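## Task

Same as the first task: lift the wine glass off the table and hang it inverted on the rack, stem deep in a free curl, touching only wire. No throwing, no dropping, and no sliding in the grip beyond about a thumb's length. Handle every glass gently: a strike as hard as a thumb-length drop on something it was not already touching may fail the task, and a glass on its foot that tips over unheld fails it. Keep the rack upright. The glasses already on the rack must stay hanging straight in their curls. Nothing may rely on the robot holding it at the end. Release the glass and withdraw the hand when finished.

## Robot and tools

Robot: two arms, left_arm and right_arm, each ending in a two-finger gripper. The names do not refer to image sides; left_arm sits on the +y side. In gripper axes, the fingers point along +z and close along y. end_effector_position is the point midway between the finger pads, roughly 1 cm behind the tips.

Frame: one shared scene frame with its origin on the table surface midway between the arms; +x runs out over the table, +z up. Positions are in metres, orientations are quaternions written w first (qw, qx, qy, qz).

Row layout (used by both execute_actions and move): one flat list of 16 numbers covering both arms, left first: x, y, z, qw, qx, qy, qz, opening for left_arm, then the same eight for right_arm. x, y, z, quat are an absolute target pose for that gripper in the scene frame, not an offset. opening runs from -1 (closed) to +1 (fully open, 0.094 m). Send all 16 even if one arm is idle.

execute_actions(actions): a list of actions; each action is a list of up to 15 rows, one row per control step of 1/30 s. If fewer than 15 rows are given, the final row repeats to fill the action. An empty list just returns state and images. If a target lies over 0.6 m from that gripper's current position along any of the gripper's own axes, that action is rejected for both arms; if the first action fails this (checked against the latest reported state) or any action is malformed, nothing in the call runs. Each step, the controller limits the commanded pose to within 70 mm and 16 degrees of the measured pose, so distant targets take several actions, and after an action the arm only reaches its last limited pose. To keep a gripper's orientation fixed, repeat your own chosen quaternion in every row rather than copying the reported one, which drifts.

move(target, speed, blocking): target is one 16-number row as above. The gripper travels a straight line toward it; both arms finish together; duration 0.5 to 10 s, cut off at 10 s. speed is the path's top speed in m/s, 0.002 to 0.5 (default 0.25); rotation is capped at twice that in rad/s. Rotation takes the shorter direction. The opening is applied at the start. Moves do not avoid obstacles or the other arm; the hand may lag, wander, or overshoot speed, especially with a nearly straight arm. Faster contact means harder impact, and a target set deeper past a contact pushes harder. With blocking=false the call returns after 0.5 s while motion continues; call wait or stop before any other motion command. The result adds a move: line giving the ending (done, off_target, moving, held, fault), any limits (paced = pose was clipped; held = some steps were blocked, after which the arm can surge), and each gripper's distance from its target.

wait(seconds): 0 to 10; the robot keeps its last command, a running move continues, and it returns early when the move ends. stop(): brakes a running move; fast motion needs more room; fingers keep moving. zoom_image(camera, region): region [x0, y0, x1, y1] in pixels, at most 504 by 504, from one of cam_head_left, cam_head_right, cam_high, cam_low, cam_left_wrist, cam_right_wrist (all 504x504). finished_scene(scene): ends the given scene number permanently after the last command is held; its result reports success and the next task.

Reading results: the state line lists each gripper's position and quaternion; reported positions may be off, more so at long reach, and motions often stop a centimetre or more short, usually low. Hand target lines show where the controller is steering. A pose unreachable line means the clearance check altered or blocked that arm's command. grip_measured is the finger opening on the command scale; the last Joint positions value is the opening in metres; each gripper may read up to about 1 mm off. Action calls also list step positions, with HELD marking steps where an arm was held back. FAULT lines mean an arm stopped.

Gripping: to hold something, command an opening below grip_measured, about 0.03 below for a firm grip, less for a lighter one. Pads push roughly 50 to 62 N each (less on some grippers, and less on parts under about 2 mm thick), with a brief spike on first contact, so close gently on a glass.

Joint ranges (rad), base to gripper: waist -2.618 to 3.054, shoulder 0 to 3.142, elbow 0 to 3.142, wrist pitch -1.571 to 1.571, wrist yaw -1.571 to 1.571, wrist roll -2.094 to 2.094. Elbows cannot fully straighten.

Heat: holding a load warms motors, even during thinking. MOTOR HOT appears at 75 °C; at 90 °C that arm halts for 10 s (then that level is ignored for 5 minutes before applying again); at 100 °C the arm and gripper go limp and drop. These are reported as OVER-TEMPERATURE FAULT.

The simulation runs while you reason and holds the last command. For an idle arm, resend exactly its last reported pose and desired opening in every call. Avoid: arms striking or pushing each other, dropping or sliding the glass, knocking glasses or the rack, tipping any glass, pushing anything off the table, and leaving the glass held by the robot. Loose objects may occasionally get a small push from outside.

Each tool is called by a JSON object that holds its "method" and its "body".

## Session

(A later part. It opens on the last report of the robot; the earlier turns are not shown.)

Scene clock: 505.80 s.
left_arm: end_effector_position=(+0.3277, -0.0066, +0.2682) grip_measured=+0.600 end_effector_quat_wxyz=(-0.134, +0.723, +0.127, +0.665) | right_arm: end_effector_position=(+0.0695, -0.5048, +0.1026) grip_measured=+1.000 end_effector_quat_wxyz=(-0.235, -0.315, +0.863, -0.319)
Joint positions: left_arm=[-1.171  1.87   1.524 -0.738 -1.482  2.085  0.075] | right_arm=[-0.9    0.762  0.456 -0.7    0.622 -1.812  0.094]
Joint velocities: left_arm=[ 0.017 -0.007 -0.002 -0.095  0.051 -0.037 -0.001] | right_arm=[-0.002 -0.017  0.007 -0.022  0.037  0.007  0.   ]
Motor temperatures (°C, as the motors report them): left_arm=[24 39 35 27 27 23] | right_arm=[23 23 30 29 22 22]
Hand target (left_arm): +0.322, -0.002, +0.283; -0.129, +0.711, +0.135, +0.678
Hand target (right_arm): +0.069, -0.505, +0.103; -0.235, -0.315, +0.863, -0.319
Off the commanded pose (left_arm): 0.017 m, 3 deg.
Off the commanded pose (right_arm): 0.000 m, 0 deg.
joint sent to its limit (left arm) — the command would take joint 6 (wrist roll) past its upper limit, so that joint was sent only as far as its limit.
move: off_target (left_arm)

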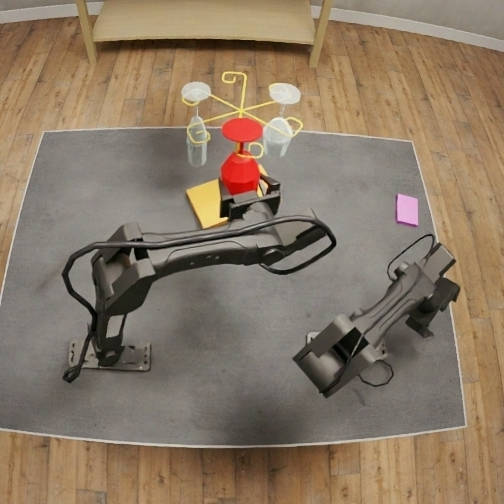

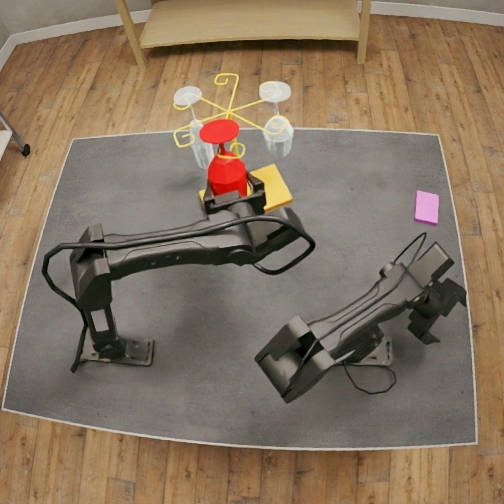

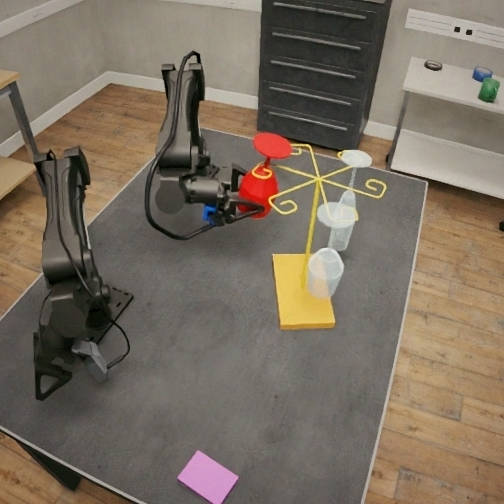

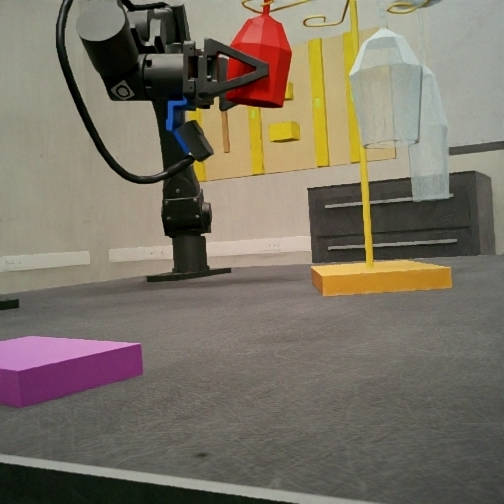

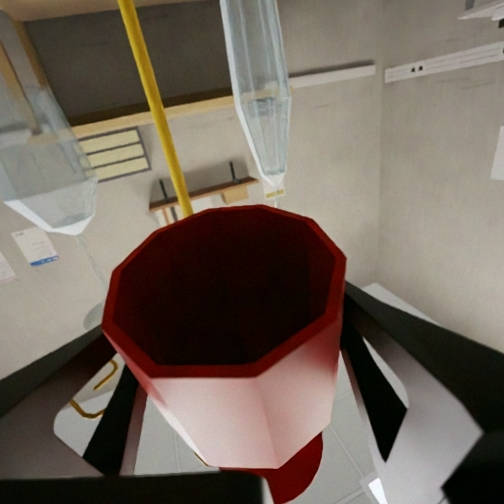

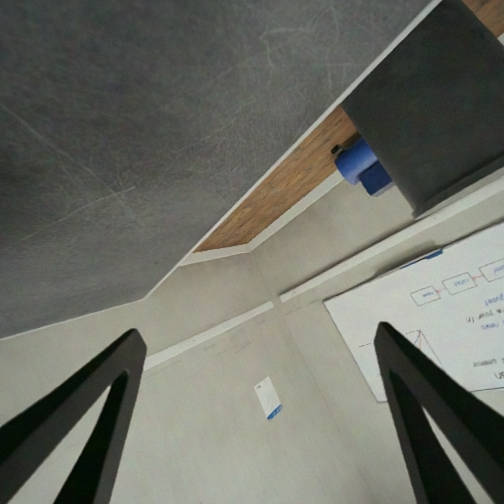

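{"method": "move", "body": {"target": [0.311,-0.010,0.285,-0.115,0.709,0.119,0.685,0.55,0.0695,-0.5048,0.1026,-0.235,-0.315,0.863,-0.319,1], "speed": 0.006}}

{"method": "zoom_image", "body": {"camera": "cam_head_left", "region": [215,110,285,180]}}

{"method": "zoom_image", "body": {"camera": "cam_head_right", "region": [190,110,260,180]}}

{"method": "zoom_image", "body": {"camera": "cam_high", "region": [235,125,325,215]}}

Scene clock: 554.37 s.
left_arm: end_effector_position=(+0.3184, -0.0164, +0.2692) grip_measured=+0.600 end_effector_quat_wxyz=(-0.124, +0.723, +0.117, +0.669) | right_arm: end_effector_position=(+0.0695, -0.5048, +0.1026) grip_measured=+1.000 end_effector_quat_wxyz=(-0.235, -0.315, +0.863, -0.319)
Joint positions: left_arm=[-1.203  1.87   1.524 -0.735 -1.488  2.085  0.075] | right_arm=[-0.9    0.762  0.456 -0.7    0.622 -1.812  0.094]
Joint velocities: left_arm=[ 0.007  0.002  0.002 -0.037  0.037  0.007  0.001] | right_arm=[-0.002  0.007 -0.007  0.037 -0.022 -0.081  0.   ]
Motor temperatures (°C, as the motors report them): left_arm=[24 39 34 27 27 23] | right_arm=[23 23 30 29 22 22]
Hand target (left_arm): +0.311, -0.010, +0.284; -0.119, +0.711, +0.124, +0.682
Hand target (right_arm): +0.069, -0.505, +0.103; -0.235, -0.315, +0.863, -0.319
Off the commanded pose (left_arm): 0.019 m, 3 deg.
Off the commanded pose (right_arm): 0.000 m, 0 deg.
joint sent to its limit (left arm) — the command would take joint 6 (wrist roll) past its upper limit, so that joint was sent only as far as its limit.
move: off_target (left_arm)

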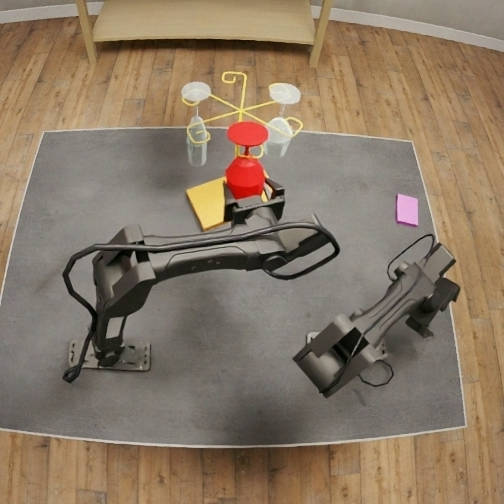

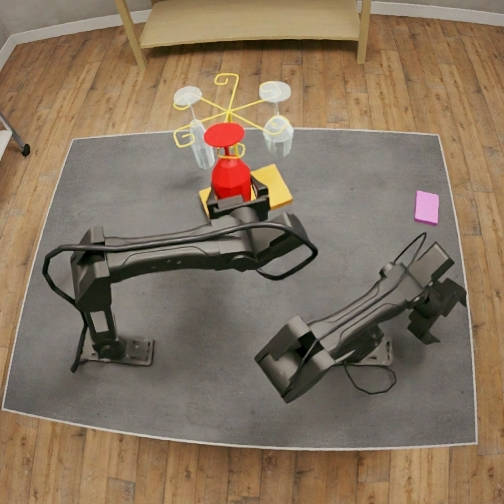

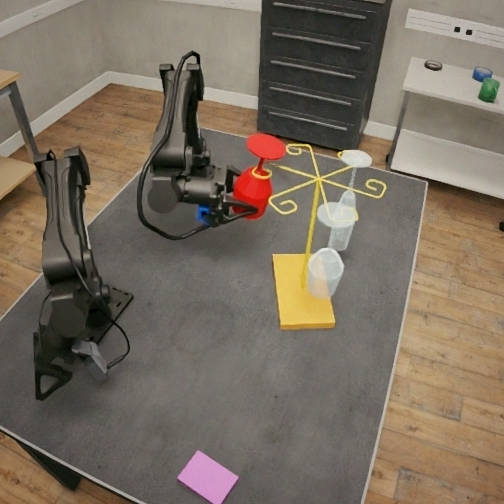

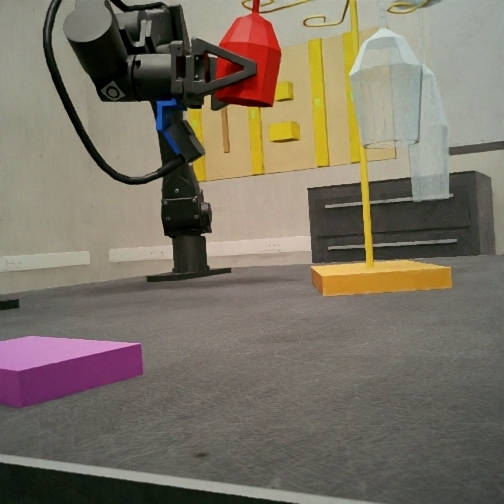

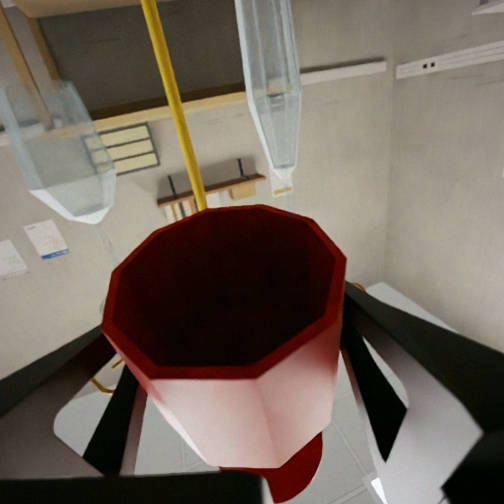

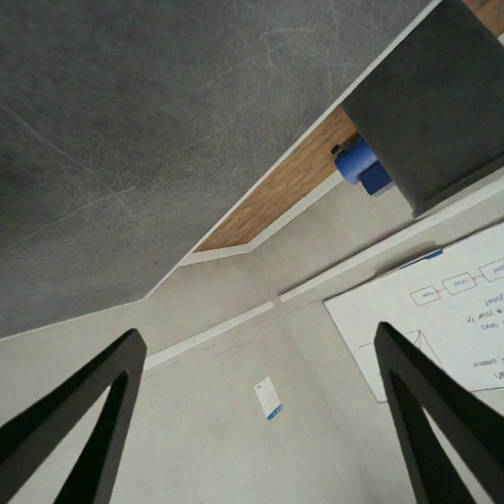

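Region (215, 110, 285, 180) of cam_head_left's 504x504 image, scaled by 7.200, with more detail than that image has.

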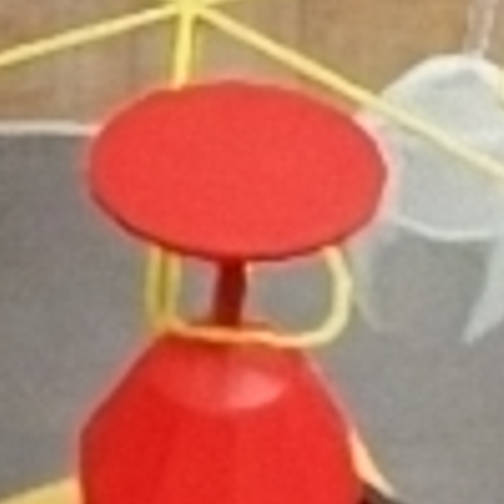

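Region (190, 110, 260, 180) of cam_head_right's 504x504 image, scaled by 7.200, with more detail than that image has.

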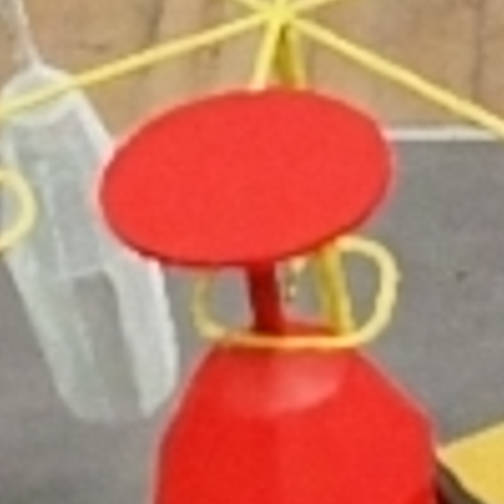

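Region (235, 125, 325, 215) of cam_high's 504x504 image, scaled by 5.600, with more detail than that image has.

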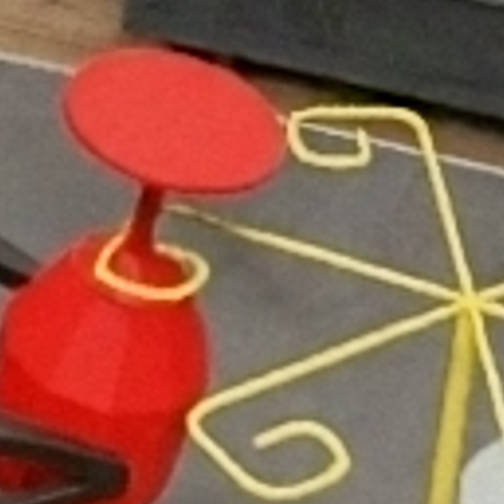

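{"method": "move", "body": {"target": [0.312,-0.019,0.285,-0.115,0.709,0.119,0.685,0.55,0.0695,-0.5048,0.1026,-0.235,-0.315,0.863,-0.319,1], "speed": 0.005}}

{"method": "zoom_image", "body": {"camera": "cam_head_left", "region": [215,110,285,180]}}

{"method": "zoom_image", "body": {"camera": "cam_head_right", "region": [190,110,260,180]}}

{"method": "zoom_image", "body": {"camera": "cam_high", "region": [235,125,325,215]}}

Scene clock: 574.63 s.
left_arm: end_effector_position=(+0.3174, -0.0176, +0.2688) grip_measured=+0.600 end_effector_quat_wxyz=(-0.123, +0.724, +0.115, +0.669) | right_arm: end_effector_position=(+0.0695, -0.5048, +0.1026) grip_measured=+1.000 end_effector_quat_wxyz=(-0.235, -0.315, +0.863, -0.319)
Joint positions: left_arm=[-1.206  1.87   1.524 -0.735 -1.486  2.086  0.075] | right_arm=[-0.9    0.762  0.456 -0.7    0.622 -1.812  0.094]
Joint velocities: left_arm=[ 0.007 -0.012 -0.002 -0.051  0.022  0.022  0.   ] | right_arm=[-0.002 -0.017  0.002  0.095  0.007 -0.051  0.   ]
Motor temperatures (°C, as the motors report them): left_arm=[24 39 34 27 27 23] | right_arm=[23 23 30 29 22 22]
Hand target (left_arm): +0.312, -0.019, +0.285; -0.117, +0.710, +0.122, +0.683
Hand target (right_arm): +0.069, -0.505, +0.103; -0.235, -0.315, +0.863, -0.319
Off the commanded pose (left_arm): 0.017 m, 3 deg.
Off the commanded pose (right_arm): 0.000 m, 0 deg.
joint sent to its limit (left arm) — the command would take joint 6 (wrist roll) past its upper limit, so that joint was sent only as far as its limit.
move: off_target (left_arm)

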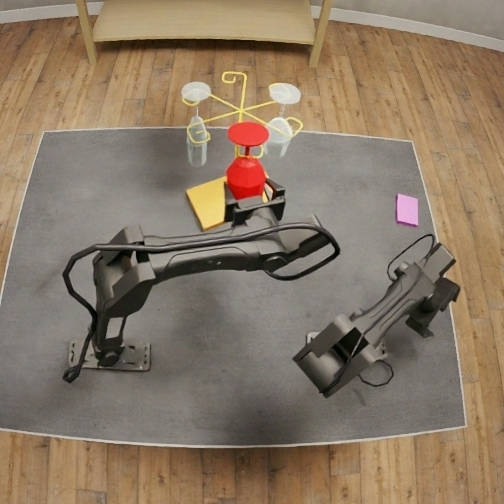

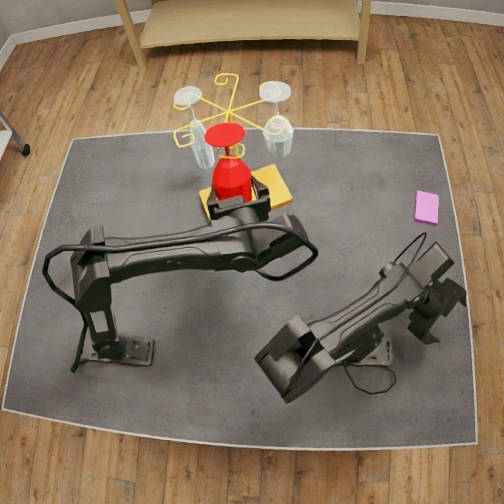

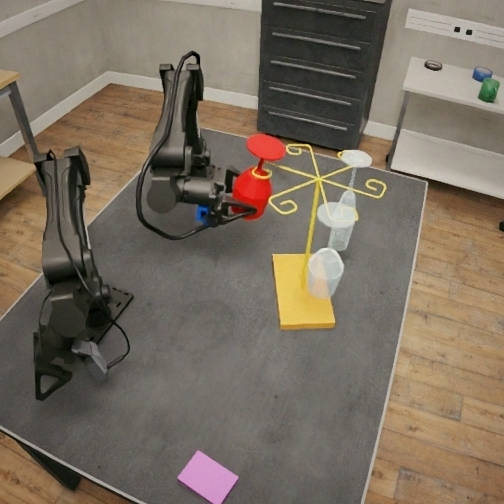

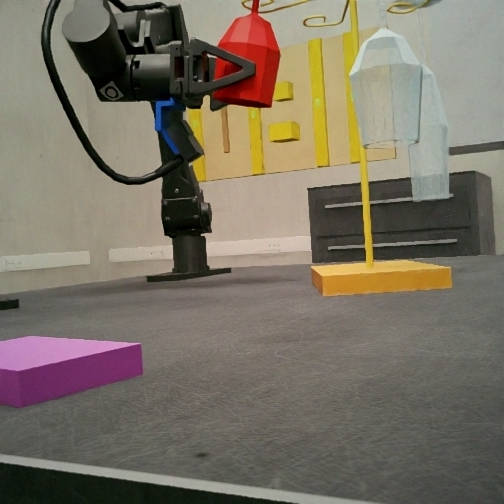

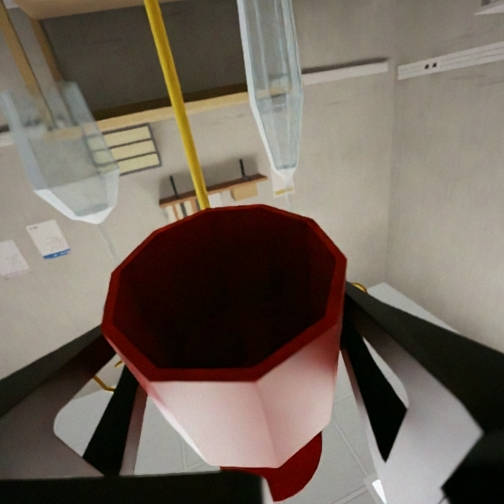

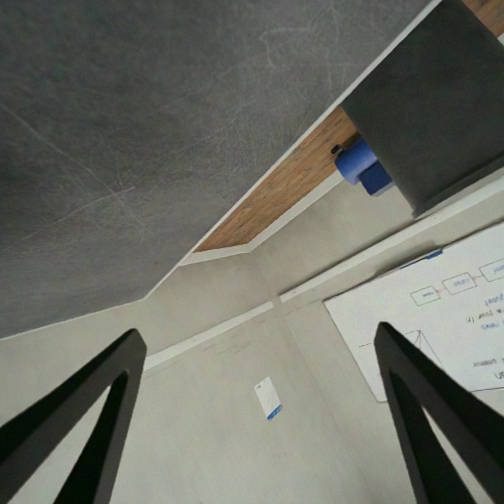

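Region (215, 110, 285, 180) of cam_head_left's 504x504 image, scaled by 7.200, with more detail than that image has.

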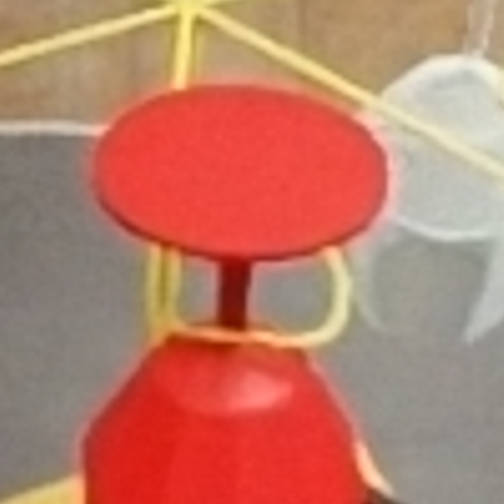

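Region (190, 110, 260, 180) of cam_head_right's 504x504 image, scaled by 7.200, with more detail than that image has.

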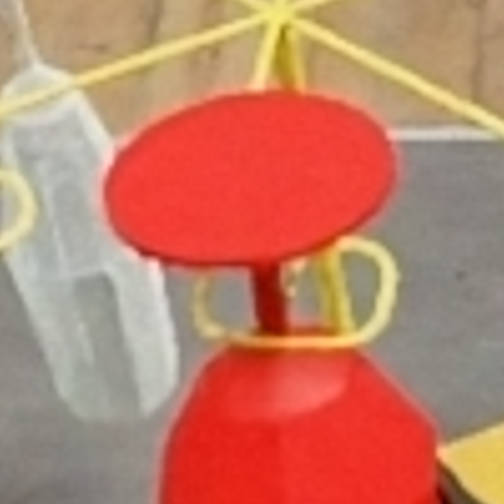

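Region (235, 125, 325, 215) of cam_high's 504x504 image, scaled by 5.600, with more detail than that image has.

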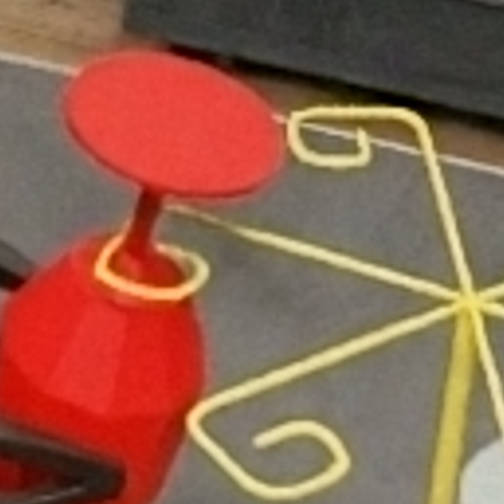

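{"method": "move", "body": {"target": [0.302,-0.012,0.286,-0.109,0.710,0.112,0.686,0.55,0.0695,-0.5048,0.1026,-0.235,-0.315,0.863,-0.319,1], "speed": 0.005}}

{"method": "zoom_image", "body": {"camera": "cam_head_left", "region": [215,110,285,180]}}

{"method": "zoom_image", "body": {"camera": "cam_head_right", "region": [190,110,260,180]}}

{"method": "zoom_image", "body": {"camera": "cam_high", "region": [235,125,325,215]}}

Scene clock: 590.93 s.
left_arm: end_effector_position=(+0.3090, -0.0169, +0.2676) grip_measured=+0.600 end_effector_quat_wxyz=(-0.117, +0.728, +0.104, +0.668) | right_arm: end_effector_position=(+0.0695, -0.5048, +0.1026) grip_measured=+1.000 end_effector_quat_wxyz=(-0.235, -0.315, +0.863, -0.319)
Joint positions: left_arm=[-1.226  1.843  1.488 -0.733 -1.48   2.088  0.075] | right_arm=[-0.9    0.762  0.456 -0.7    0.622 -1.812  0.094]
Joint velocities: left_arm=[ 0.002 -0.012 -0.012 -0.022 -0.037 -0.022 -0.001] | right_arm=[-0.012 -0.002 -0.017  0.037 -0.051  0.007  0.   ]
Motor temperatures (°C, as the motors report them): left_arm=[24 38 34 27 27 23] | right_arm=[23 23 30 29 22 22]
Hand target (left_arm): +0.302, -0.012, +0.285; -0.111, +0.712, +0.115, +0.684
Hand target (right_arm): +0.069, -0.505, +0.103; -0.235, -0.315, +0.863, -0.319
Off the commanded pose (left_arm): 0.020 m, 3 deg.
Off the commanded pose (right_arm): 0.000 m, 0 deg.
joint sent to its limit (left arm) — the command would take joint 6 (wrist roll) past its upper limit, so that joint was sent only as far as its limit.
move: off_target (left_arm)

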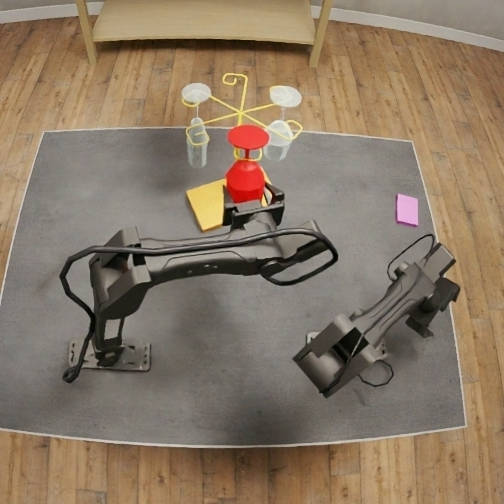

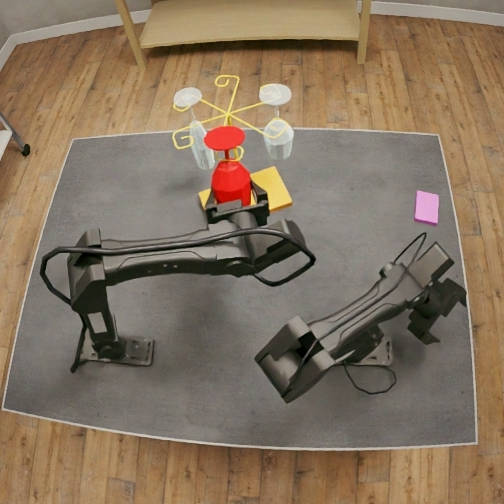

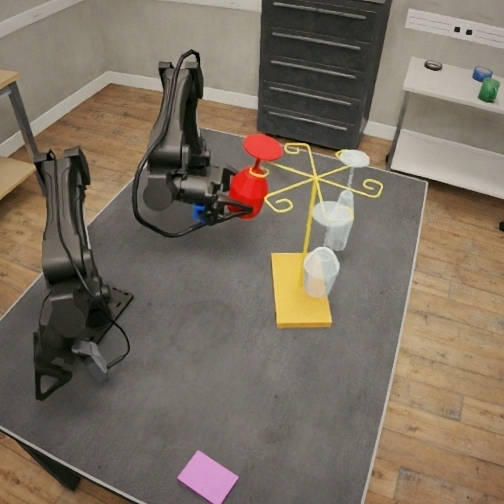

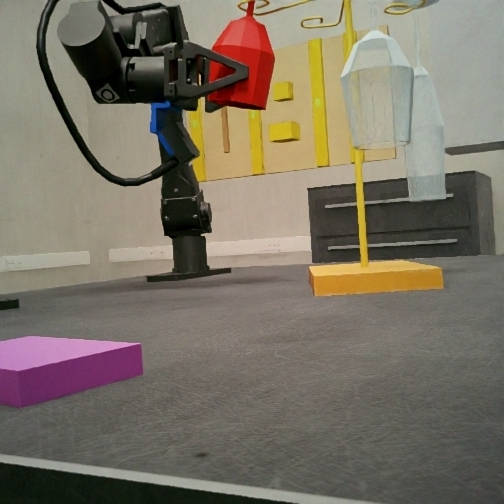

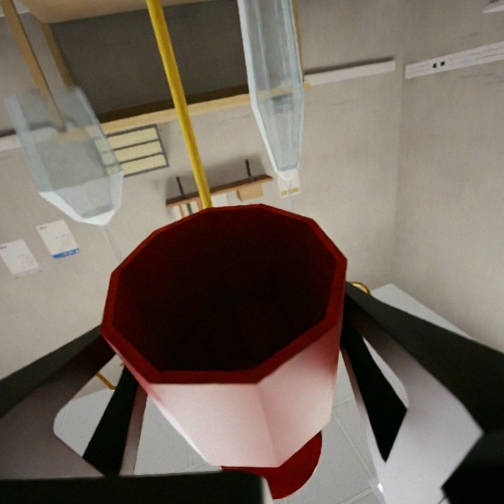

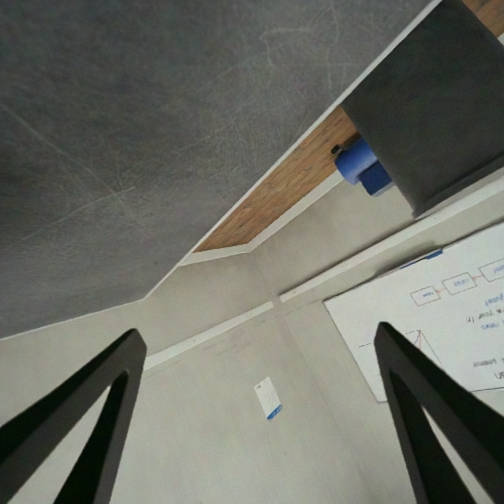

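Region (215, 110, 285, 180) of cam_head_left's 504x504 image, scaled by 7.200, with more detail than that image has.

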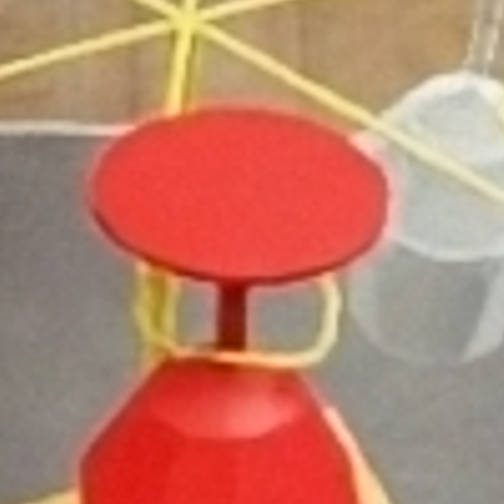

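Region (190, 110, 260, 180) of cam_head_right's 504x504 image, scaled by 7.200, with more detail than that image has.

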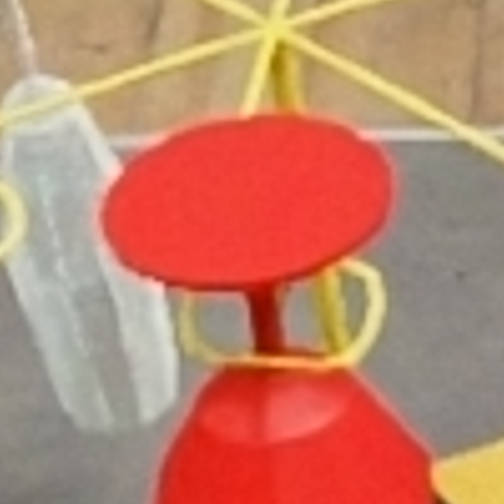

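Region (235, 125, 325, 215) of cam_high's 504x504 image, scaled by 5.600, with more detail than that image has.

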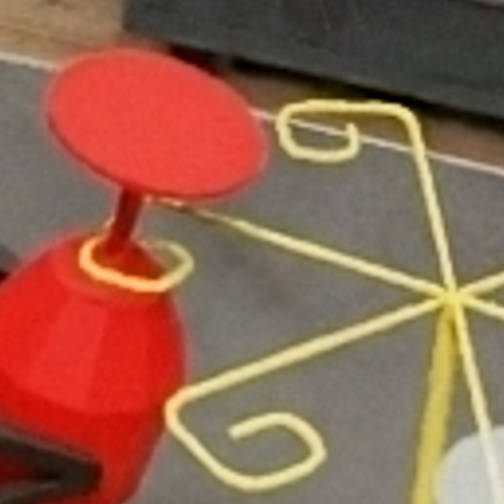

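{"method": "move", "body": {"target": [0.315,-0.016,0.286,-0.112,0.710,0.115,0.686,0.55,0.0695,-0.5048,0.1026,-0.235,-0.315,0.863,-0.319,1], "speed": 0.005}}

{"method": "zoom_image", "body": {"camera": "cam_head_left", "region": [215,110,285,180]}}

{"method": "zoom_image", "body": {"camera": "cam_high", "region": [235,125,325,215]}}

Scene clock: 609.80 s.
left_arm: end_effector_position=(+0.3108, -0.0177, +0.2720) grip_measured=+0.600 end_effector_quat_wxyz=(-0.112, +0.727, +0.111, +0.668) | right_arm: end_effector_position=(+0.0695, -0.5048, +0.1026) grip_measured=+1.000 end_effector_quat_wxyz=(-0.235, -0.315, +0.863, -0.319)
Joint positions: left_arm=[-1.222  1.843  1.505 -0.733 -1.477  2.088  0.075] | right_arm=[-0.9    0.762  0.456 -0.7    0.622 -1.812  0.094]
Joint velocities: left_arm=[ 0.007  0.017 -0.022  0.022 -0.022  0.037 -0.001] | right_arm=[ 0.007  0.002  0.002 -0.051 -0.066  0.007  0.   ]
Motor temperatures (°C, as the motors report them): left_arm=[24 38 35 27 27 23] | right_arm=[23 23 30 29 22 22]
Hand target (left_arm): +0.314, -0.015, +0.286; -0.118, +0.712, +0.124, +0.680
Hand target (right_arm): +0.069, -0.505, +0.103; -0.235, -0.315, +0.863, -0.319
Off the commanded pose (left_arm): 0.015 m, 3 deg.
Off the commanded pose (right_arm): 0.000 m, 0 deg.
joint sent to its limit (left arm) — the command would take joint 6 (wrist roll) past its upper limit, so that joint was sent only as far as its limit.
move: off_target (left_arm)

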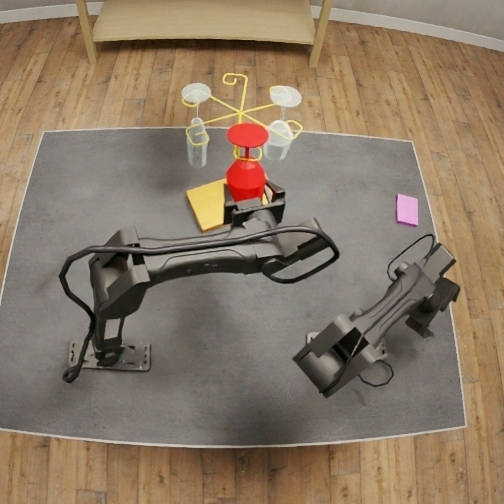

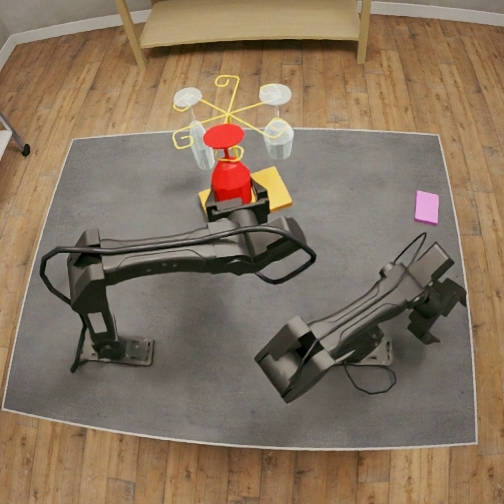

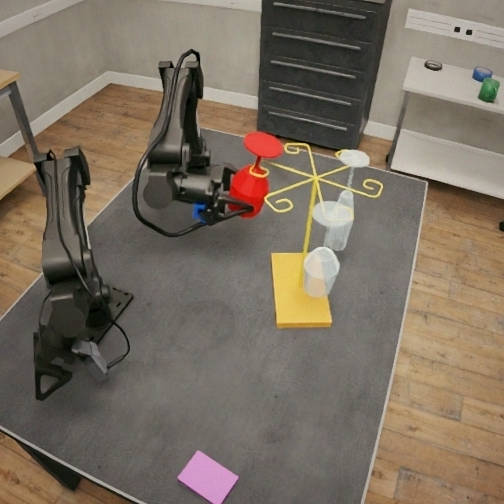

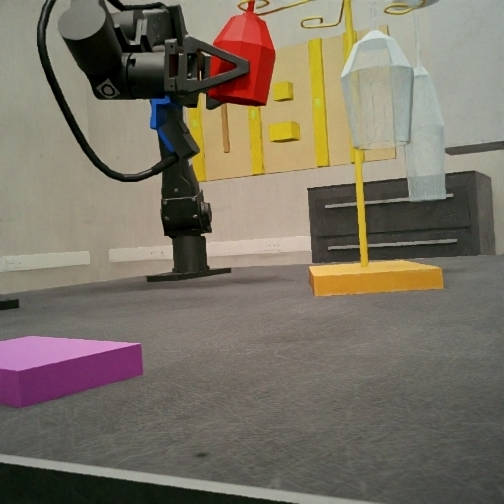

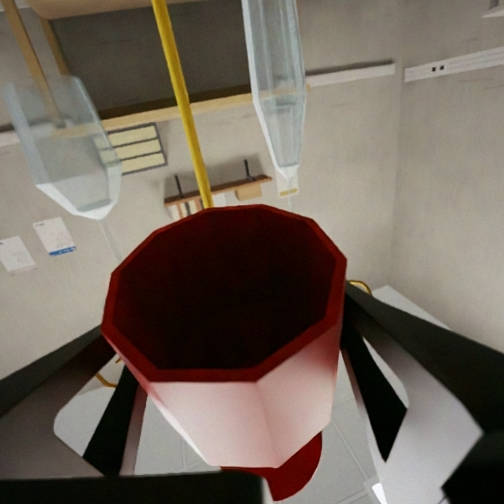

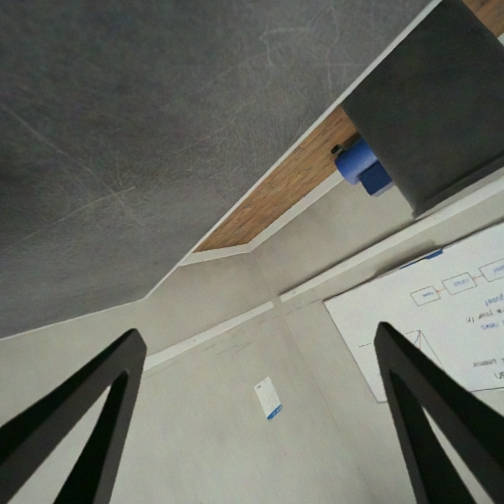

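Region (215, 110, 285, 180) of cam_head_left's 504x504 image, scaled by 7.200, with more detail than that image has.

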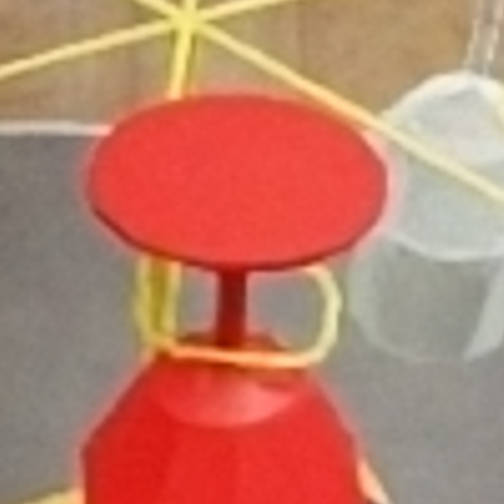

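Region (235, 125, 325, 215) of cam_high's 504x504 image, scaled by 5.600, with more detail than that image has.

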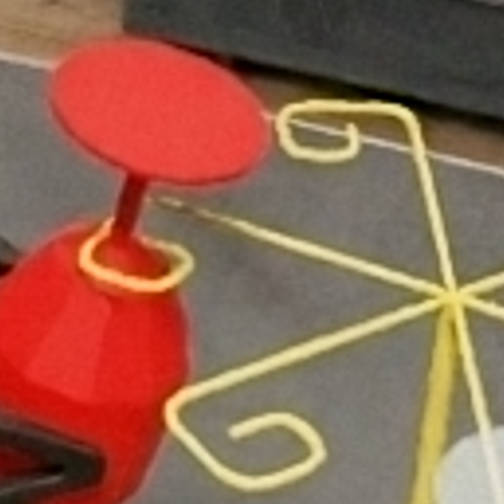

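{"method": "move", "body": {"target": [0.315,-0.016,0.268,-0.112,0.710,0.115,0.686,0.55,0.0695,-0.5048,0.1026,-0.235,-0.315,0.863,-0.319,1], "speed": 0.006}}

{"method": "zoom_image", "body": {"camera": "cam_head_left", "region": [215,110,285,180]}}

{"method": "zoom_image", "body": {"camera": "cam_head_right", "region": [190,110,260,180]}}

{"method": "zoom_image", "body": {"camera": "cam_high", "region": [235,125,325,215]}}

Scene clock: 628.37 s.
left_arm: end_effector_position=(+0.3122, -0.0209, +0.2673) grip_measured=+0.600 end_effector_quat_wxyz=(-0.105, +0.723, +0.120, +0.672) | right_arm: end_effector_position=(+0.0695, -0.5048, +0.1026) grip_measured=+1.000 end_effector_quat_wxyz=(-0.235, -0.315, +0.863, -0.319)
Joint positions: left_arm=[-1.222  1.855  1.493 -0.685 -1.484  2.088  0.075] | right_arm=[-0.9    0.762  0.456 -0.7    0.622 -1.812  0.094]
Joint velocities: left_arm=[ 0.007 -0.002 -0.017 -0.007  0.051  0.022 -0.   ] | right_arm=[-0.017 -0.012 -0.017 -0.081 -0.081  0.022  0.   ]
Motor temperatures (°C, as the motors report them): left_arm=[24 37 36 27 27 23] | right_arm=[23 23 30 29 22 22]
Hand target (left_arm): +0.315, -0.016, +0.268; -0.119, +0.713, +0.124, +0.680
Hand target (right_arm): +0.069, -0.505, +0.103; -0.235, -0.315, +0.863, -0.319
Off the commanded pose (left_arm): 0.006 m, 2 deg.
Off the commanded pose (right_arm): 0.000 m, 0 deg.
joint sent to its limit (left arm) — the command would take joint 6 (wrist roll) past its upper limit, so that joint was sent only as far as its limit.
move: done

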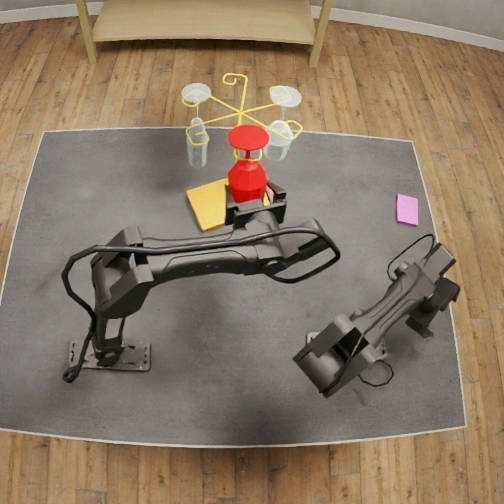

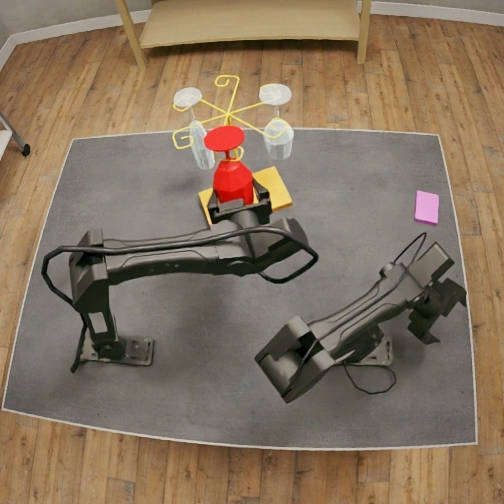

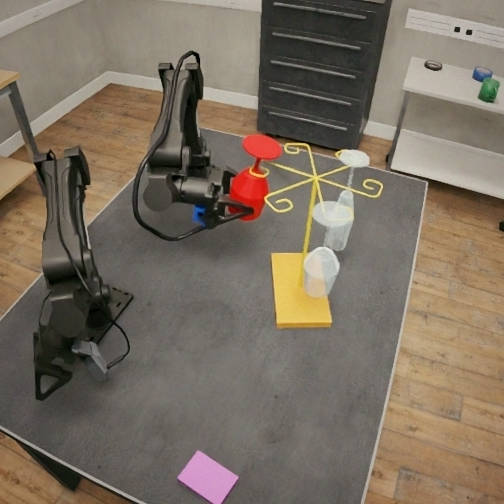

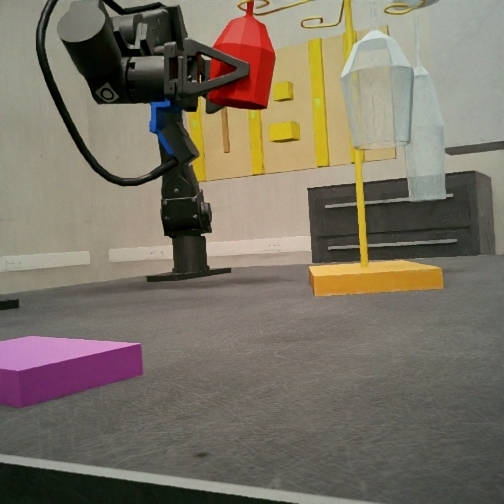

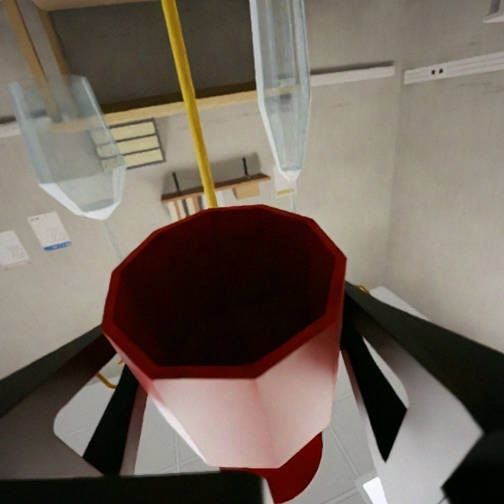

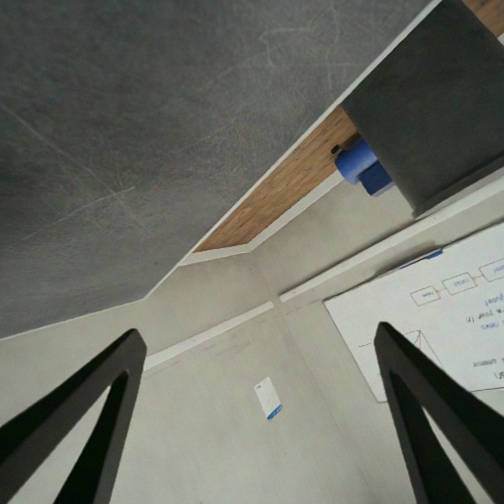

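Region (215, 110, 285, 180) of cam_head_left's 504x504 image, scaled by 7.200, with more detail than that image has.

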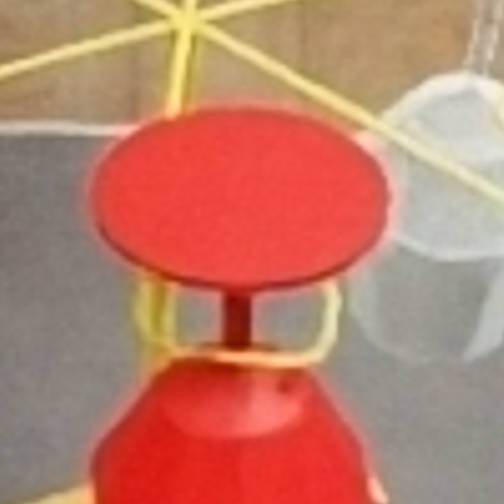

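Region (190, 110, 260, 180) of cam_head_right's 504x504 image, scaled by 7.200, with more detail than that image has.

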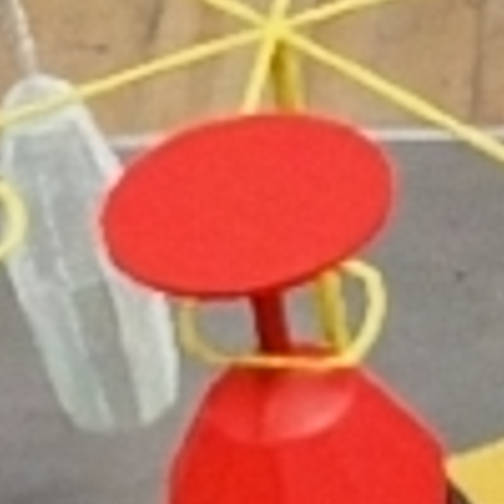

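Region (235, 125, 325, 215) of cam_high's 504x504 image, scaled by 5.600, with more detail than that image has.

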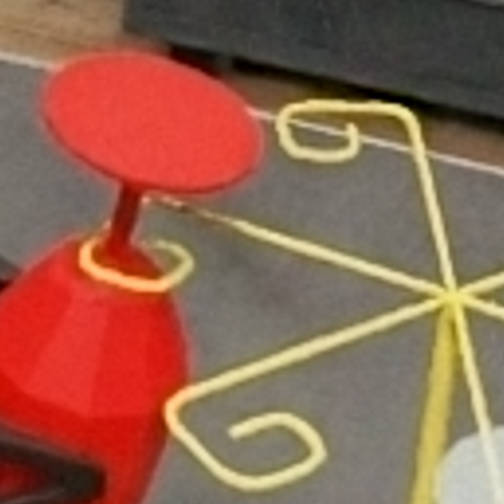

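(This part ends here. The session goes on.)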